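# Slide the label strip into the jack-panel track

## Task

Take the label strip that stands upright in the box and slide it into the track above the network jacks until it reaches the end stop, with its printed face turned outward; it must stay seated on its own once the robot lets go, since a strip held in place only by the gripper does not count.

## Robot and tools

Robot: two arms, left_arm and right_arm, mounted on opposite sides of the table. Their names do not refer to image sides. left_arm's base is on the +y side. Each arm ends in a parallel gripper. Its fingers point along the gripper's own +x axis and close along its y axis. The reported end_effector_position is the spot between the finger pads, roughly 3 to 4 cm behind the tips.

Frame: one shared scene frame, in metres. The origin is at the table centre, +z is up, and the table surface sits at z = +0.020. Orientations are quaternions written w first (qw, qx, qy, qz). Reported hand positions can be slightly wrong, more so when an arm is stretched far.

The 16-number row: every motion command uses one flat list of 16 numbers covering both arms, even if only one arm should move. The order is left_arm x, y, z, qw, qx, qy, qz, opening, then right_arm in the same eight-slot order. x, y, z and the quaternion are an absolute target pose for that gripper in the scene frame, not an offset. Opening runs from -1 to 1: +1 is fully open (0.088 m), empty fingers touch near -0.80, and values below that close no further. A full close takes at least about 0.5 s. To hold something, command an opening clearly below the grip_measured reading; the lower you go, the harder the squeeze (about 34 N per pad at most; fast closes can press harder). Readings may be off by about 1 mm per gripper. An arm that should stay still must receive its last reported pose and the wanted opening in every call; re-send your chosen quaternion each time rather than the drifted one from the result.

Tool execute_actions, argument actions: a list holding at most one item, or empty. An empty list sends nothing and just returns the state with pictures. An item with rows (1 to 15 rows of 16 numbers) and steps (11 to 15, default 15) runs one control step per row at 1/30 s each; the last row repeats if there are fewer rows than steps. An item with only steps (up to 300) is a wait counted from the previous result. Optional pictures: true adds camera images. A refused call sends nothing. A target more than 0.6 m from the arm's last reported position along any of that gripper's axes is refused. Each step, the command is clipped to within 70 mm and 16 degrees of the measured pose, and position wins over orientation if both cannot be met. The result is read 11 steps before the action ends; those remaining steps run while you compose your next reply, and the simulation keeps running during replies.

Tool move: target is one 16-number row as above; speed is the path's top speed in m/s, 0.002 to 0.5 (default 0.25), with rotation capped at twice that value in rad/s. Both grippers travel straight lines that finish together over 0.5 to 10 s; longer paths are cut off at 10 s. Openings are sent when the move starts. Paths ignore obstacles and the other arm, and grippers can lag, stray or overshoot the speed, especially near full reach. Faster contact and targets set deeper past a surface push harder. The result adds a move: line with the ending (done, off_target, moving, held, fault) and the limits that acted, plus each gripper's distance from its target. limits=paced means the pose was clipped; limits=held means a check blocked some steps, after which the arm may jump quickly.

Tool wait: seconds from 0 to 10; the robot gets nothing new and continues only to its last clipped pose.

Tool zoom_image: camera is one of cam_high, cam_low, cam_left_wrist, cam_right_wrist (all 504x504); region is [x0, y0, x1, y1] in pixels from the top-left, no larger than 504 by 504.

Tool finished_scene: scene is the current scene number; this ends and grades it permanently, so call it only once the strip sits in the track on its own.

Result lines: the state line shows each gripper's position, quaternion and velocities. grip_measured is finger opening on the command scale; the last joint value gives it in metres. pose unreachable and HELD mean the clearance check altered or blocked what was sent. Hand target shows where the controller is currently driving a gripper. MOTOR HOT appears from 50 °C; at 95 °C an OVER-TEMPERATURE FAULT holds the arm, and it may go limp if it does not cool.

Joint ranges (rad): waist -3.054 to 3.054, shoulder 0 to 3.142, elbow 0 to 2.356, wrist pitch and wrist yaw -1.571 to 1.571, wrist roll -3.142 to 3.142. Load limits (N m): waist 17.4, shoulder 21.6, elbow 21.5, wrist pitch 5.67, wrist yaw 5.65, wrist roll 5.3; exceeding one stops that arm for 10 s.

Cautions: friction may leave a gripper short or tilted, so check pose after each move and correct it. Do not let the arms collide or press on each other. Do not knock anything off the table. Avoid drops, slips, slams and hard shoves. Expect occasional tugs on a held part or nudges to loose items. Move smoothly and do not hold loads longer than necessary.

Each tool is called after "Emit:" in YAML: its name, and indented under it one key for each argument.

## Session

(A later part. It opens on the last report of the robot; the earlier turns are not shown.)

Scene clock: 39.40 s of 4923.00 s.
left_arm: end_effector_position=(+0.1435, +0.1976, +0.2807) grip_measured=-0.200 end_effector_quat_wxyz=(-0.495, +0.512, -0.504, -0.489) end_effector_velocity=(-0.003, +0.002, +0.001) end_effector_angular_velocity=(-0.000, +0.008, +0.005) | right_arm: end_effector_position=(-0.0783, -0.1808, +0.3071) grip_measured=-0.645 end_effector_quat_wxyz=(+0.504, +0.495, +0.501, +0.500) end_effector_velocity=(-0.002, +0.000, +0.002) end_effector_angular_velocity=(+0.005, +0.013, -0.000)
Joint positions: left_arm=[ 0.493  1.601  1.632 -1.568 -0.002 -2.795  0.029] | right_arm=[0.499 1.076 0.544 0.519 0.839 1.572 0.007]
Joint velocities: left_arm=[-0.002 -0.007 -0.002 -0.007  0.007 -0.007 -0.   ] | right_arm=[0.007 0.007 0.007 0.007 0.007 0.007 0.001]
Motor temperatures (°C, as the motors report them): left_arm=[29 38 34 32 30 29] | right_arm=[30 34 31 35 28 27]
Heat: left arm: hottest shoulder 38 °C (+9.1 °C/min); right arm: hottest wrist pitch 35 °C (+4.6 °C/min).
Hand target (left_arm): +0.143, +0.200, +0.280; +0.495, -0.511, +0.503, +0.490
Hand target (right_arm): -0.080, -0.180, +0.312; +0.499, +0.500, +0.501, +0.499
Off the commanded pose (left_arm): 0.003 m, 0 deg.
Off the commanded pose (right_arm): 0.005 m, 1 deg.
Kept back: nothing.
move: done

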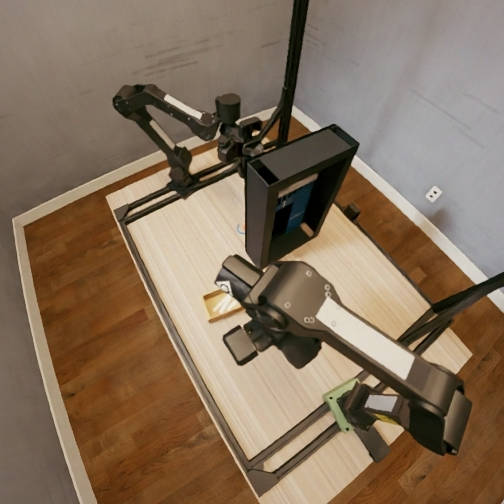

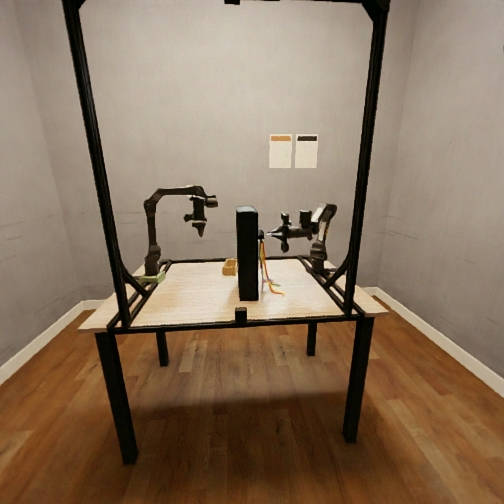

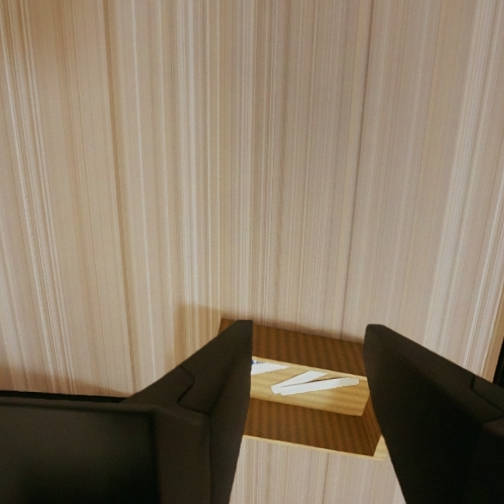

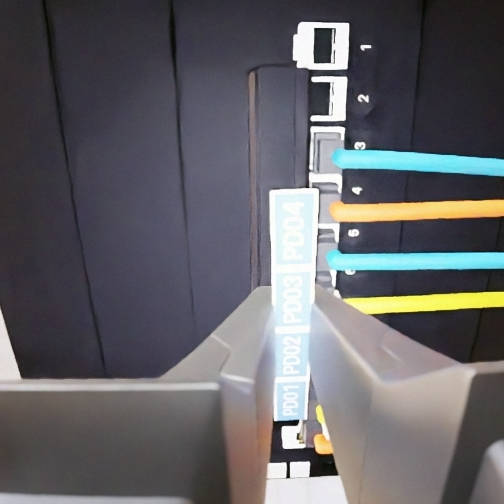

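Emit:
move:
  target: [0.143,0.2,0.28,0.495,-0.511,0.503,0.49,-0.2,0.065,-0.175,0.308,0.5,0.5,0.5,0.5,-0.85]
  speed: 0.12

Emit:
move:
  target: [0.143,0.2,0.28,0.495,-0.511,0.503,0.49,-0.2,0.03,-0.133,0.308,0.5,0.5,0.5,0.5,-0.85]
  speed: 0.04

Emit:
zoom_image:
  camera: "cam_right_wrist"
  region: [230,340,370,504]

Emit:
zoom_image:
  camera: "cam_low"
  region: [245,220,285,250]

Scene clock: 41.80 s of 4923.00 s.
left_arm: end_effector_position=(+0.1434, +0.1977, +0.2807) grip_measured=-0.200 end_effector_quat_wxyz=(-0.495, +0.512, -0.504, -0.489) end_effector_velocity=(+0.002, -0.000, +0.000) end_effector_angular_velocity=(-0.004, -0.009, +0.010) | right_arm: end_effector_position=(+0.0648, -0.1742, +0.3128) grip_measured=-0.645 end_effector_quat_wxyz=(+0.498, +0.503, +0.498, +0.501) end_effector_velocity=(+0.004, -0.000, -0.004) end_effector_angular_velocity=(-0.012, -0.008, +0.005)
Joint positions: left_arm=[ 0.493  1.6    1.631 -1.568 -0.002 -2.795  0.029] | right_arm=[-0.275  0.732  0.431  0.31   0.069  1.572  0.007]
Joint velocities: left_arm=[ 0.002 -0.002 -0.002  0.007 -0.007 -0.007 -0.   ] | right_arm=[-0.032 -0.002 -0.007 -0.007 -0.037 -0.007 -0.   ]
Motor temperatures (°C, as the motors report them): left_arm=[29 38 34 32 30 29] | right_arm=[30 34 31 35 28 27]
Heat: left arm: hottest shoulder 38 °C (+8.6 °C/min); right arm: hottest wrist pitch 35 °C (+4.3 °C/min).
Hand target (left_arm): +0.143, +0.200, +0.280; +0.495, -0.511, +0.503, +0.490
Hand target (right_arm): +0.065, -0.175, +0.308; +0.501, +0.500, +0.499, +0.501
Off the commanded pose (left_arm): 0.002 m, 0 deg.
Off the commanded pose (right_arm): 0.005 m, 1 deg.
Kept back: nothing.
move: done

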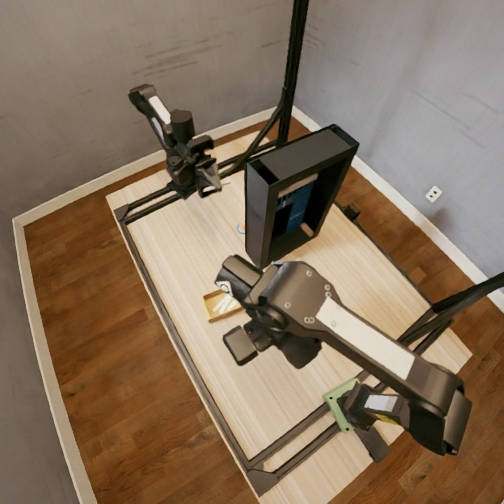

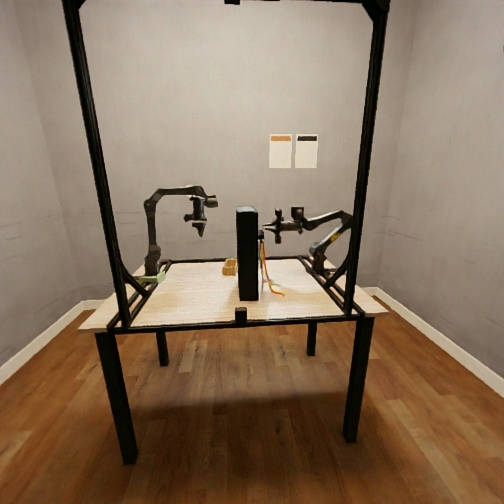

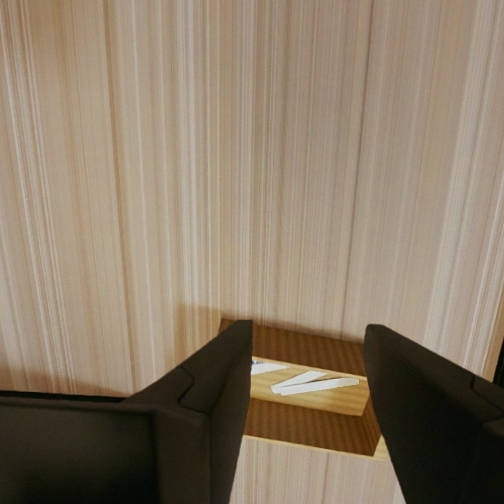

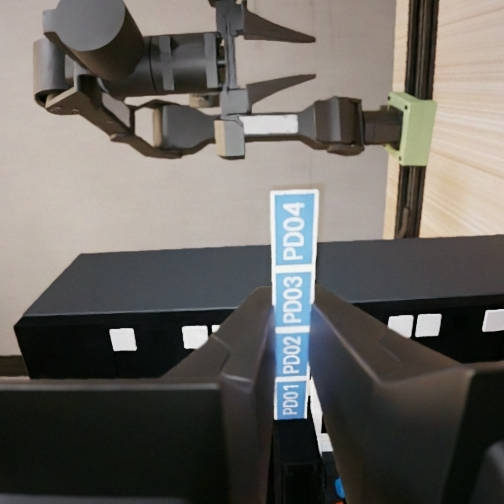

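Scene clock: 43.50 s of 4923.00 s.
left_arm: end_effector_position=(+0.1434, +0.1977, +0.2807) grip_measured=-0.200 end_effector_quat_wxyz=(-0.495, +0.512, -0.504, -0.489) end_effector_velocity=(+0.002, -0.001, -0.001) end_effector_angular_velocity=(+0.000, -0.007, +0.010) | right_arm: end_effector_position=(+0.0309, -0.1348, +0.3025) grip_measured=-0.645 end_effector_quat_wxyz=(+0.503, +0.497, +0.503, +0.498) end_effector_velocity=(-0.003, +0.002, +0.003) end_effector_angular_velocity=(+0.007, -0.005, +0.020)
Joint positions: left_arm=[ 0.493  1.6    1.631 -1.568 -0.002 -2.795  0.029] | right_arm=[-0.11   0.994  0.489  0.493  0.23   1.572  0.007]
Joint velocities: left_arm=[ 0.002  0.002 -0.002  0.007 -0.007 -0.007 -0.   ] | right_arm=[-0.002  0.007  0.007  0.007 -0.022 -0.007  0.001]
Motor temperatures (°C, as the motors report them): left_arm=[29 38 34 32 30 29] | right_arm=[30 34 31 35 28 27]
Heat: left arm: hottest shoulder 38 °C (+8.3 °C/min); right arm: hottest wrist pitch 35 °C (+4.1 °C/min).
Hand target (left_arm): +0.143, +0.200, +0.280; +0.495, -0.511, +0.503, +0.490
Hand target (right_arm): +0.030, -0.133, +0.308; +0.500, +0.500, +0.500, +0.500
Off the commanded pose (left_arm): 0.002 m, 0 deg.
Off the commanded pose (right_arm): 0.006 m, 1 deg.
Kept back: nothing.
move: done

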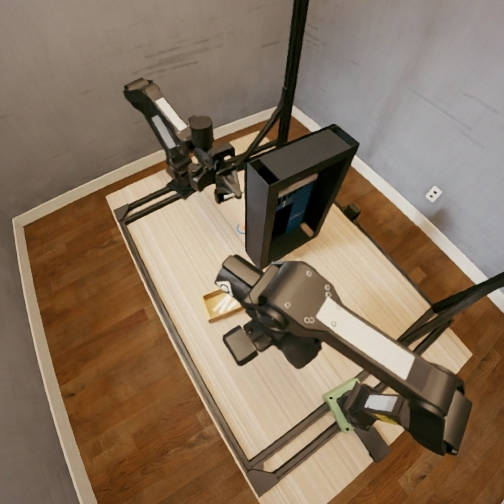

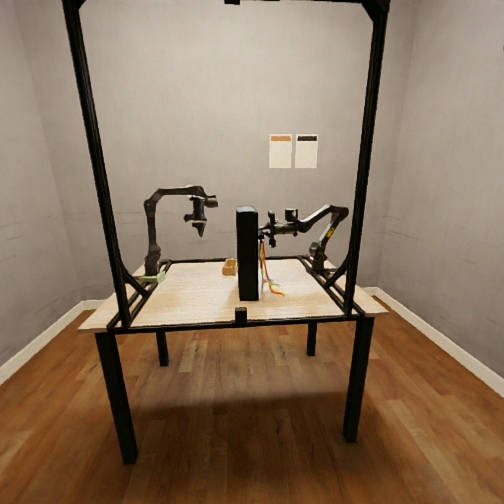

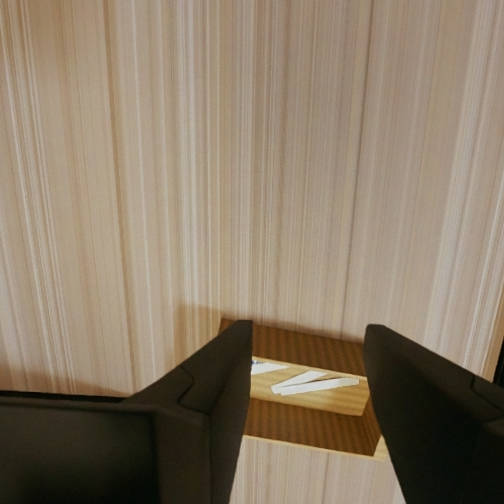

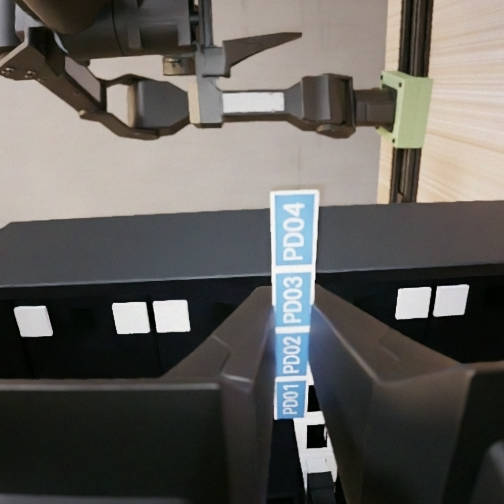

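Region (230, 340, 370, 504) of cam_right_wrist's 504x504 image, scaled by 3.073, with more detail than that image has; it fills the left 430 columns of this view, and the rest is white.

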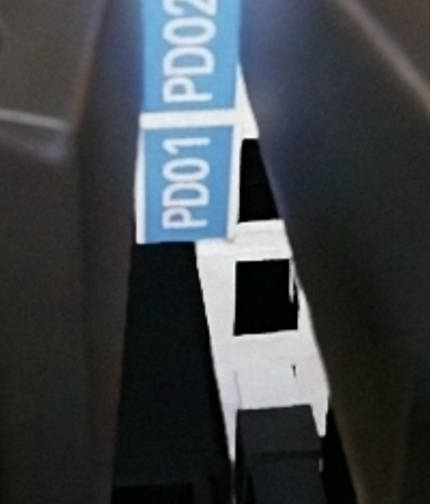

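Region (245, 220, 285, 250) of cam_low's 504x504 image, scaled by 12.600, with more detail than that image has; it fills the top 378 rows of this view, and the rest is white.

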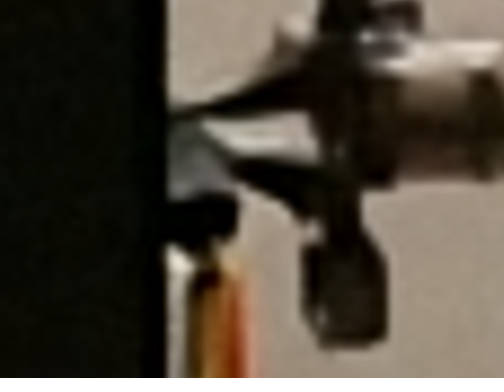

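Emit:
move:
  target: [0.143,0.2,0.28,0.495,-0.511,0.503,0.49,-0.2,0.018,-0.133,0.313,0.5,0.5,0.5,0.5,-0.85]
  speed: 0.015

Emit:
zoom_image:
  camera: "cam_right_wrist"
  region: [230,340,370,504]

Scene clock: 45.13 s of 4923.00 s.
left_arm: end_effector_position=(+0.1434, +0.1977, +0.2808) grip_measured=-0.200 end_effector_quat_wxyz=(-0.495, +0.512, -0.504, -0.489) end_effector_velocity=(-0.000, +0.002, -0.000) end_effector_angular_velocity=(+0.009, -0.004, +0.005) | right_arm: end_effector_position=(+0.0190, -0.1348, +0.3080) grip_measured=-0.645 end_effector_quat_wxyz=(+0.502, +0.497, +0.502, +0.498) end_effector_velocity=(-0.002, +0.001, -0.005) end_effector_angular_velocity=(-0.016, -0.027, +0.010)
Joint positions: left_arm=[ 0.493  1.6    1.631 -1.568 -0.002 -2.795  0.029] | right_arm=[-0.049  1.003  0.513  0.482  0.291  1.572  0.007]
Joint velocities: left_arm=[-0.002 -0.002 -0.002 -0.007 -0.007 -0.007  0.   ] | right_arm=[ 0.002  0.007 -0.002 -0.007 -0.007 -0.022 -0.001]
Motor temperatures (°C, as the motors report them): left_arm=[29 38 34 32 30 29] | right_arm=[30 34 31 35 28 27]
Heat: left arm: hottest shoulder 38 °C (+8.0 °C/min); right arm: hottest wrist pitch 35 °C (+4.0 °C/min).
Hand target (left_arm): +0.143, +0.200, +0.280; +0.495, -0.511, +0.503, +0.490
Hand target (right_arm): +0.018, -0.133, +0.313; +0.500, +0.500, +0.500, +0.500
Off the commanded pose (left_arm): 0.002 m, 0 deg.
Off the commanded pose (right_arm): 0.005 m, 0 deg.
Kept back: nothing.
move: done

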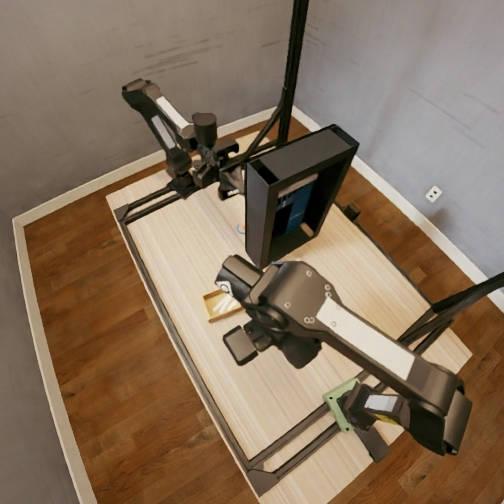

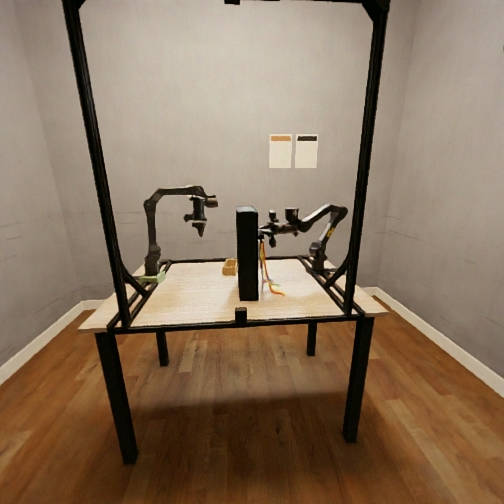

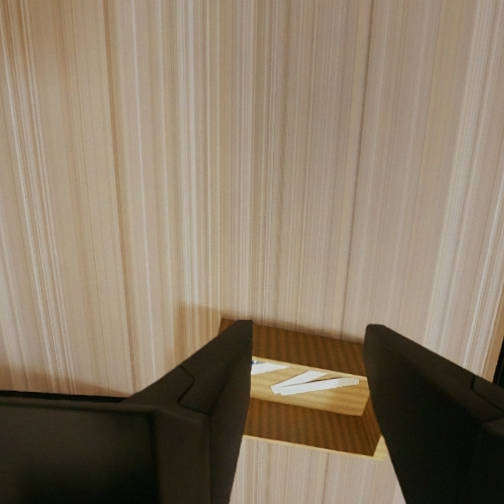

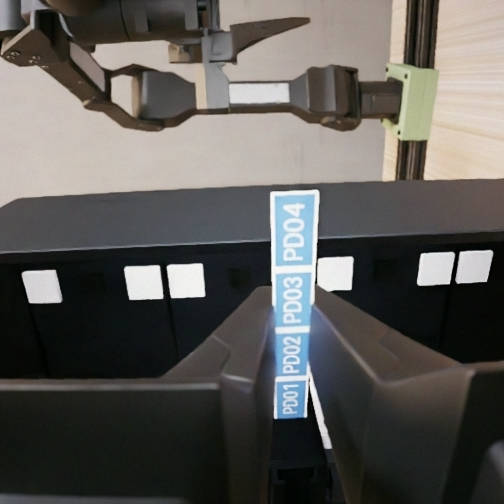

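Region (230, 340, 370, 504) of cam_right_wrist's 504x504 image, scaled by 3.073, with more detail than that image has; it fills the left 430 columns of this view, and the rest is white.

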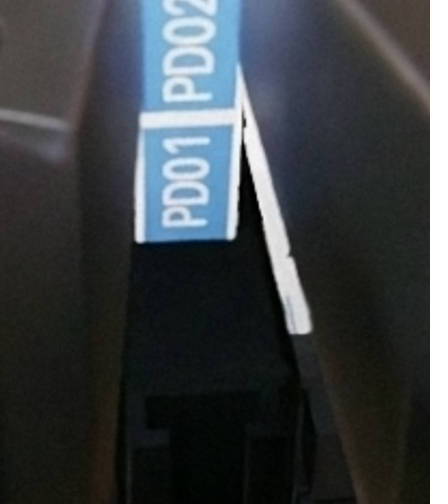

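Emit:
move:
  target: [0.143,0.2,0.28,0.495,-0.511,0.503,0.49,-0.2,0.007,-0.134,0.312,0.5,0.5,0.5,0.5,-0.85]
  speed: 0.015

Emit:
zoom_image:
  camera: "cam_right_wrist"
  region: [250,380,350,480]

Scene clock: 46.67 s of 4923.00 s.
left_arm: end_effector_position=(+0.1434, +0.1978, +0.2807) grip_measured=-0.200 end_effector_quat_wxyz=(-0.495, +0.512, -0.504, -0.489) end_effector_velocity=(-0.004, +0.002, +0.001) end_effector_angular_velocity=(-0.000, +0.008, -0.000) | right_arm: end_effector_position=(+0.0138, -0.1356, +0.3074) grip_measured=-0.646 end_effector_quat_wxyz=(+0.508, +0.503, +0.496, +0.493) end_effector_velocity=(+0.002, -0.000, -0.003) end_effector_angular_velocity=(-0.012, -0.012, -0.019)
Joint positions: left_arm=[ 0.493  1.6    1.631 -1.568 -0.002 -2.795  0.029] | right_arm=[-0.004  1.015  0.515  0.491  0.359  1.572  0.007]
Joint velocities: left_arm=[-0.007 -0.007 -0.002 -0.007  0.007 -0.007 -0.   ] | right_arm=[ 0.002  0.002 -0.002 -0.007  0.022 -0.007 -0.   ]
Motor temperatures (°C, as the motors report them): left_arm=[29 38 34 32 30 29] | right_arm=[30 34 32 35 28 27]
Heat: left arm: hottest shoulder 38 °C (+7.7 °C/min); right arm: hottest wrist pitch 35 °C (+3.9 °C/min).
Hand target (left_arm): +0.143, +0.200, +0.280; +0.495, -0.511, +0.503, +0.490
Hand target (right_arm): +0.007, -0.134, +0.312; +0.500, +0.500, +0.500, +0.500
Off the commanded pose (left_arm): 0.002 m, 0 deg.
Off the commanded pose (right_arm): 0.008 m, 1 deg.
Kept back: nothing.
move: done

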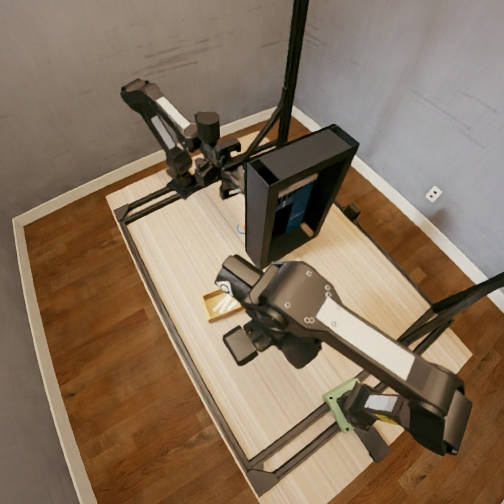

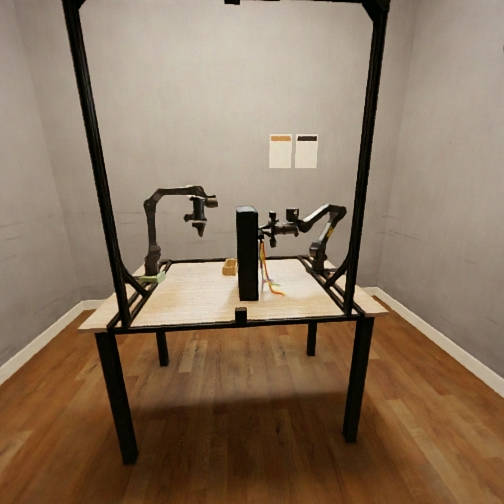

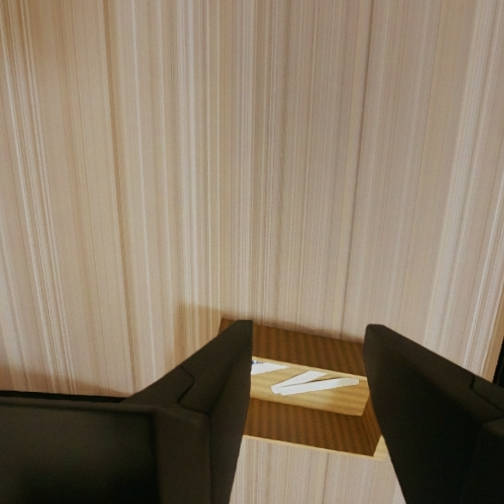

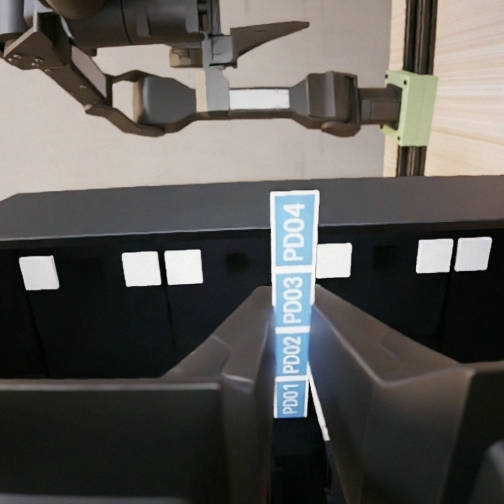

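Region (250, 380, 350, 480) of cam_right_wrist's 504x504 image, scaled by 5.040, with more detail than that image has.

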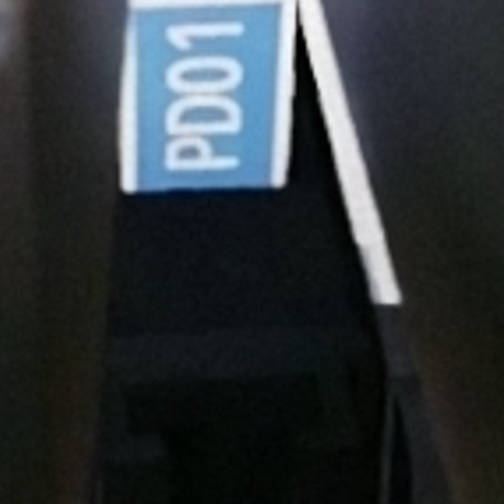

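Emit:
move:
  target: [0.143,0.2,0.28,0.495,-0.511,0.503,0.49,-0.2,0.035,-0.165,0.309,0.5,0.5,0.5,0.5,-0.85]
  speed: 0.04

Emit:
move:
  target: [0.143,0.2,0.28,0.495,-0.511,0.503,0.49,-0.2,0.015,-0.146,0.312,0.5,0.5,0.5,0.5,-0.85]
  speed: 0.025

Emit:
zoom_image:
  camera: "cam_right_wrist"
  region: [250,380,350,480]

Scene clock: 48.77 s of 4923.00 s.
left_arm: end_effector_position=(+0.1434, +0.1978, +0.2808) grip_measured=-0.200 end_effector_quat_wxyz=(-0.495, +0.512, -0.504, -0.489) end_effector_velocity=(+0.002, +0.002, -0.001) end_effector_angular_velocity=(+0.019, -0.016, +0.020) | right_arm: end_effector_position=(+0.0343, -0.1638, +0.3133) grip_measured=-0.646 end_effector_quat_wxyz=(+0.498, +0.503, +0.499, +0.501) end_effector_velocity=(-0.003, -0.002, -0.004) end_effector_angular_velocity=(-0.007, -0.024, +0.029)
Joint positions: left_arm=[ 0.493  1.6    1.631 -1.568 -0.002 -2.795  0.029] | right_arm=[-0.087  0.822  0.457  0.372  0.256  1.572  0.007]
Joint velocities: left_arm=[-0.002  0.002 -0.002 -0.007 -0.022 -0.022 -0.   ] | right_arm=[-0.007 -0.012 -0.012 -0.007 -0.037 -0.022 -0.001]
Motor temperatures (°C, as the motors report them): left_arm=[29 38 34 32 30 29] | right_arm=[30 34 32 35 28 27]
Heat: left arm: hottest shoulder 38 °C (+7.4 °C/min); right arm: hottest wrist pitch 35 °C (+3.7 °C/min).
Hand target (left_arm): +0.143, +0.200, +0.280; +0.495, -0.511, +0.503, +0.490
Hand target (right_arm): +0.035, -0.165, +0.309; +0.500, +0.500, +0.500, +0.500
Off the commanded pose (left_arm): 0.002 m, 0 deg.
Off the commanded pose (right_arm): 0.004 m, 0 deg.
Kept back: nothing.
move: done

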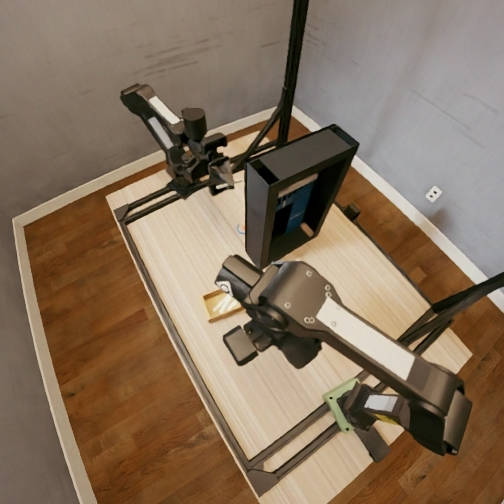

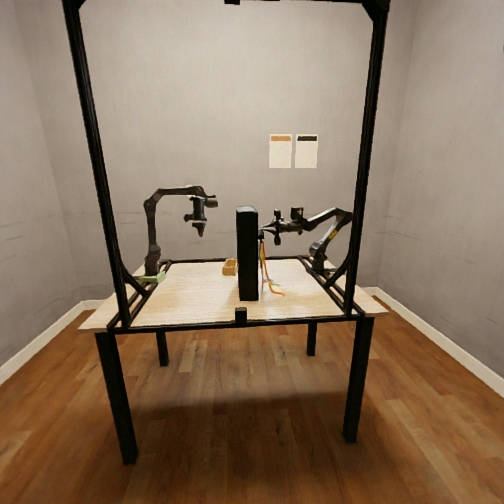

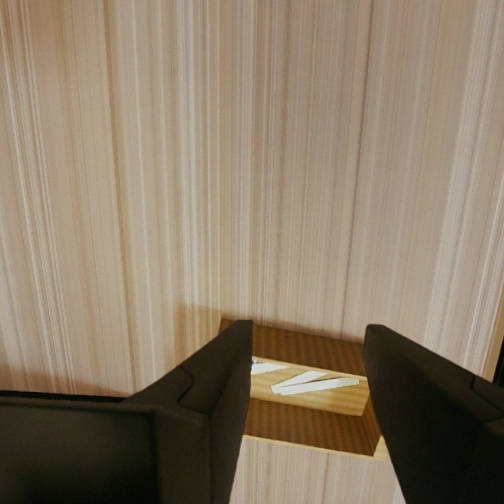

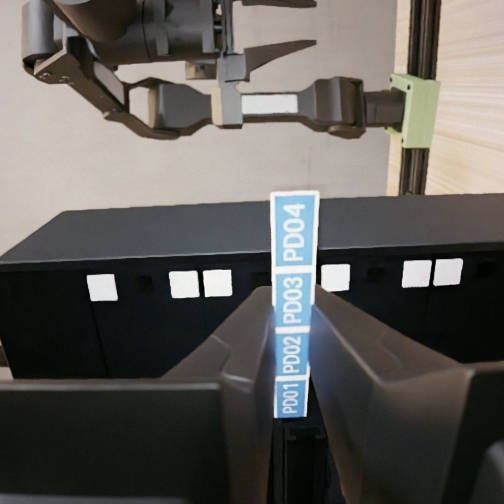

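Scene clock: 50.07 s of 4923.00 s.
left_arm: end_effector_position=(+0.1434, +0.1978, +0.2808) grip_measured=-0.200 end_effector_quat_wxyz=(-0.495, +0.512, -0.504, -0.489) end_effector_velocity=(+0.001, +0.004, +0.002) end_effector_angular_velocity=(+0.005, -0.021, +0.006) | right_arm: end_effector_position=(+0.0161, -0.1476, +0.3062) grip_measured=-0.646 end_effector_quat_wxyz=(+0.503, +0.496, +0.503, +0.498) end_effector_velocity=(+0.002, +0.001, +0.002) end_effector_angular_velocity=(+0.007, -0.020, -0.010)
Joint positions: left_arm=[ 0.493  1.6    1.631 -1.568 -0.002 -2.795  0.029] | right_arm=[-0.013  0.943  0.485  0.446  0.328  1.572  0.007]
Joint velocities: left_arm=[-0.002 -0.012 -0.002 -0.007 -0.022 -0.007 -0.   ] | right_arm=[-0.002  0.002  0.002  0.007  0.007 -0.022  0.   ]
Motor temperatures (°C, as the motors report them): left_arm=[29 38 34 32 30 29] | right_arm=[30 34 32 35 28 27]
Heat: left arm: hottest shoulder 38 °C (+7.2 °C/min); right arm: hottest wrist pitch 35 °C (+3.6 °C/min).
Hand target (left_arm): +0.143, +0.200, +0.280; +0.495, -0.511, +0.503, +0.490
Hand target (right_arm): +0.015, -0.146, +0.312; +0.500, +0.500, +0.500, +0.500
Off the commanded pose (left_arm): 0.002 m, 0 deg.
Off the commanded pose (right_arm): 0.006 m, 1 deg.
Kept back: nothing.
move: done

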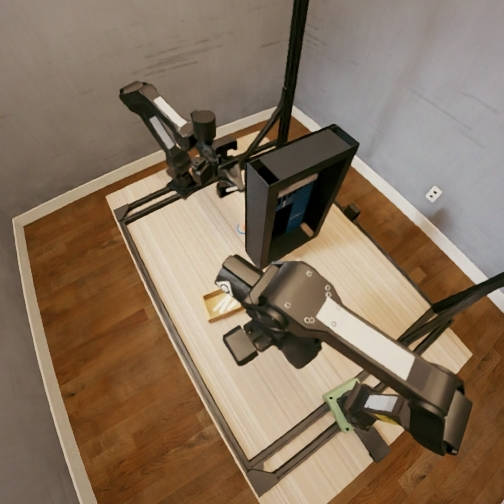

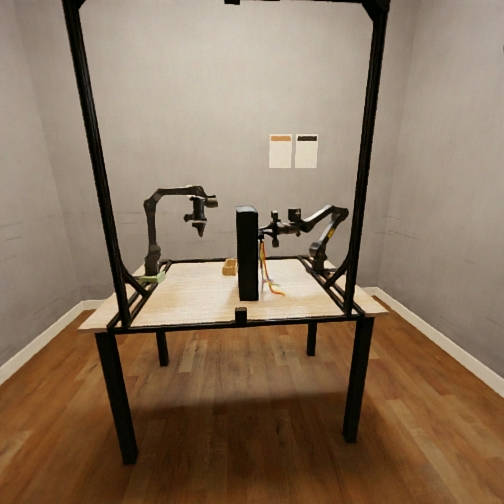

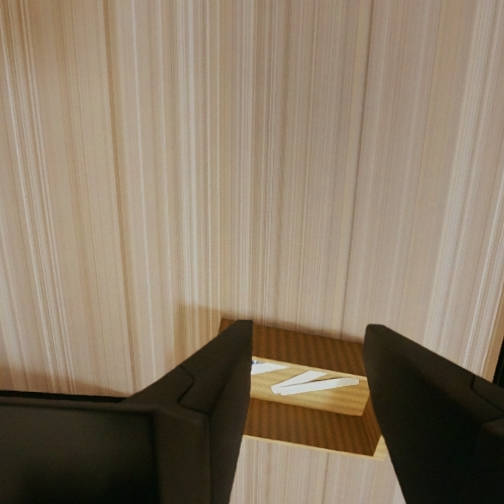

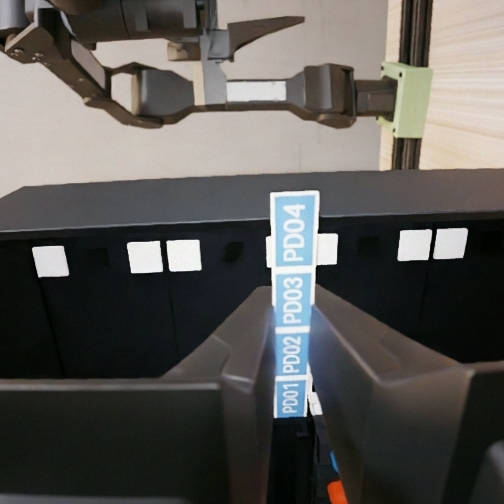

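Region (250, 380, 350, 480) of cam_right_wrist's 504x504 image, scaled by 5.040, with more detail than that image has.

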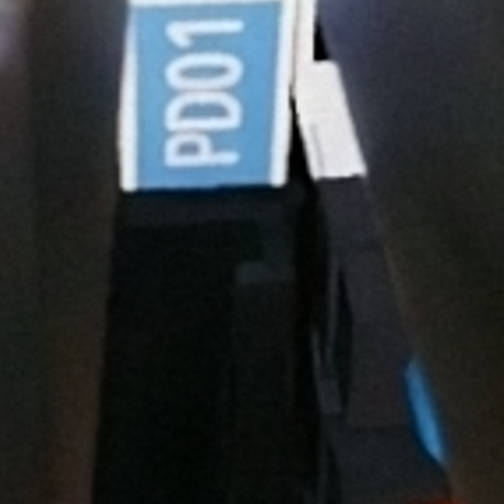

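Emit:
move:
  target: [0.143,0.2,0.28,0.495,-0.511,0.503,0.49,-0.2,0.014,-0.146,0.3135,0.5,0.5,0.5,0.5,-0.85]
  speed: 0.01

Emit:
move:
  target: [0.143,0.2,0.28,0.495,-0.511,0.503,0.49,-0.2,0.003,-0.146,0.313,0.5,0.5,0.5,0.5,-0.85]
  speed: 0.012

Emit:
zoom_image:
  camera: "cam_right_wrist"
  region: [250,380,350,480]

Scene clock: 51.57 s of 4923.00 s.
left_arm: end_effector_position=(+0.1434, +0.1978, +0.2808) grip_measured=-0.200 end_effector_quat_wxyz=(-0.495, +0.512, -0.504, -0.489) end_effector_velocity=(+0.001, +0.006, -0.000) end_effector_angular_velocity=(+0.028, -0.013, -0.009) | right_arm: end_effector_position=(+0.0149, -0.1474, +0.3081) grip_measured=-0.646 end_effector_quat_wxyz=(+0.502, +0.497, +0.502, +0.498) end_effector_velocity=(+0.002, +0.000, -0.003) end_effector_angular_velocity=(-0.011, -0.026, -0.019)
Joint positions: left_arm=[ 0.493  1.6    1.631 -1.568 -0.002 -2.795  0.029] | right_arm=[-0.007  0.944  0.491  0.443  0.333  1.572  0.007]
Joint velocities: left_arm=[-0.002 -0.002 -0.002 -0.022 -0.022  0.007  0.   ] | right_arm=[ 0.002  0.002 -0.002 -0.007  0.022 -0.022 -0.   ]
Motor temperatures (°C, as the motors report them): left_arm=[29 38 34 32 30 29] | right_arm=[30 34 32 35 28 27]
Heat: left arm: hottest shoulder 38 °C (+7.0 °C/min); right arm: hottest wrist pitch 35 °C (+3.5 °C/min).
Hand target (left_arm): +0.143, +0.200, +0.280; +0.495, -0.511, +0.503, +0.490
Hand target (right_arm): +0.014, -0.146, +0.313; +0.500, +0.500, +0.500, +0.500
Off the commanded pose (left_arm): 0.002 m, 0 deg.
Off the commanded pose (right_arm): 0.006 m, 1 deg.
Kept back: nothing.
move: done

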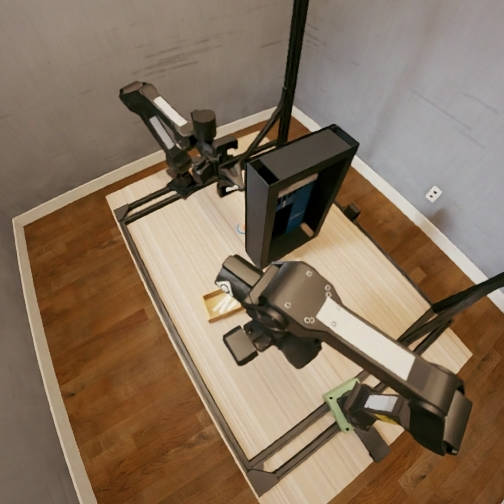

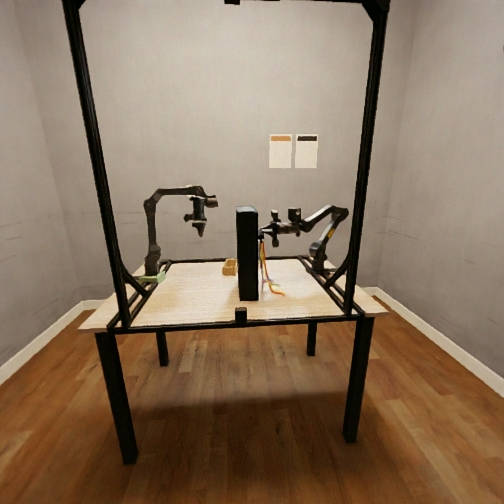

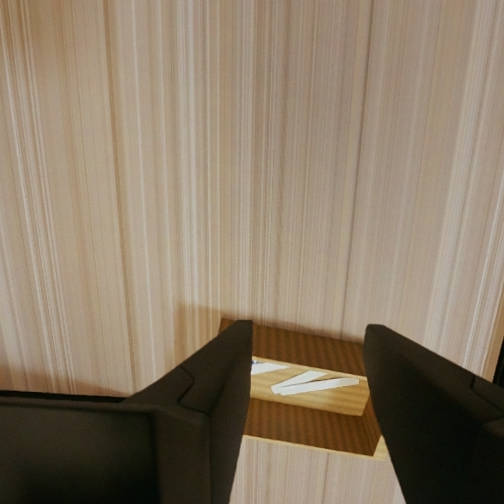

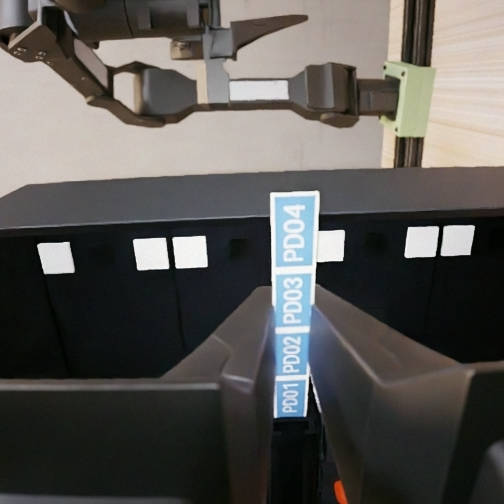

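Scene clock: 52.87 s of 4923.00 s.
left_arm: end_effector_position=(+0.1433, +0.1979, +0.2808) grip_measured=-0.200 end_effector_quat_wxyz=(-0.495, +0.512, -0.504, -0.489) end_effector_velocity=(-0.000, +0.002, -0.000) end_effector_angular_velocity=(+0.009, -0.004, +0.005) | right_arm: end_effector_position=(+0.0131, -0.1474, +0.3076) grip_measured=-0.648 end_effector_quat_wxyz=(+0.512, +0.507, +0.492, +0.489) end_effector_velocity=(+0.004, +0.000, -0.003) end_effector_angular_velocity=(-0.012, -0.012, -0.024)
Joint positions: left_arm=[ 0.493  1.599  1.631 -1.568 -0.002 -2.795  0.029] | right_arm=[0.032 0.96  0.495 0.455 0.411 1.572 0.007]
Joint velocities: left_arm=[-0.002 -0.002 -0.002 -0.007 -0.007 -0.007 -0.   ] | right_arm=[-0.002  0.002 -0.002 -0.007  0.022 -0.007  0.001]
Motor temperatures (°C, as the motors report them): left_arm=[29 38 34 32 30 29] | right_arm=[30 34 32 35 28 27]
Heat: left arm: hottest shoulder 38 °C (+6.8 °C/min); right arm: hottest wrist pitch 35 °C (+3.4 °C/min).
Hand target (left_arm): +0.143, +0.200, +0.280; +0.495, -0.511, +0.503, +0.490
Hand target (right_arm): +0.003, -0.146, +0.313; +0.500, +0.500, +0.500, +0.500
Off the commanded pose (left_arm): 0.002 m, 0 deg.
Off the commanded pose (right_arm): 0.012 m, 2 deg.
Kept back: nothing.
move: off_target (right_arm)

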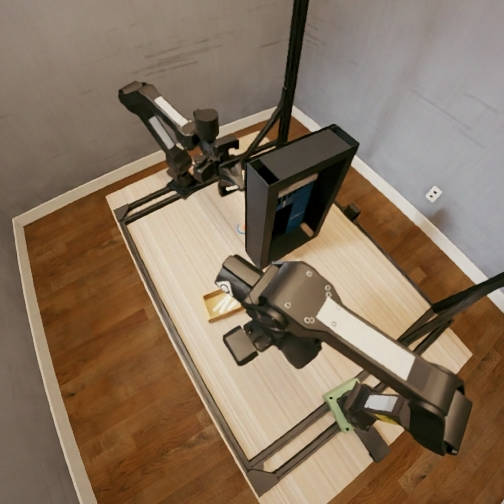

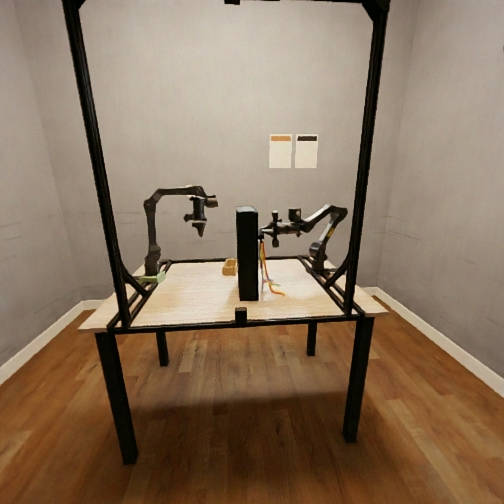

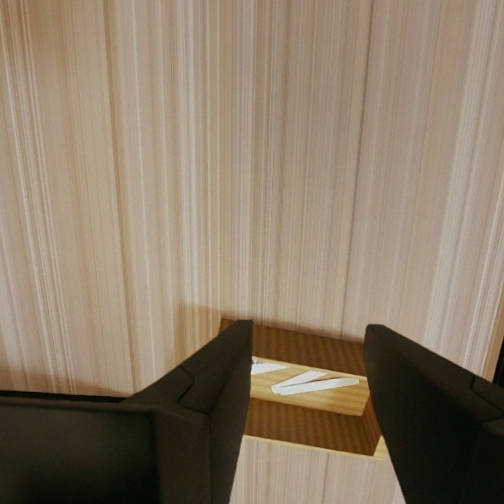

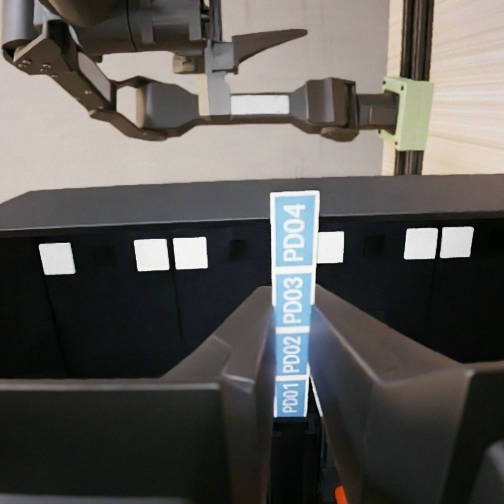

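Region (250, 380, 350, 480) of cam_right_wrist's 504x504 image, scaled by 5.040, with more detail than that image has.

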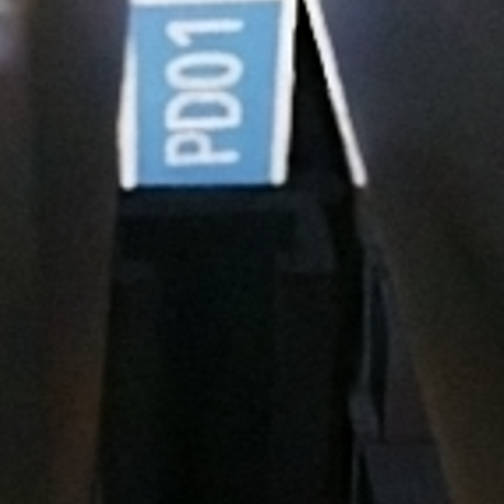

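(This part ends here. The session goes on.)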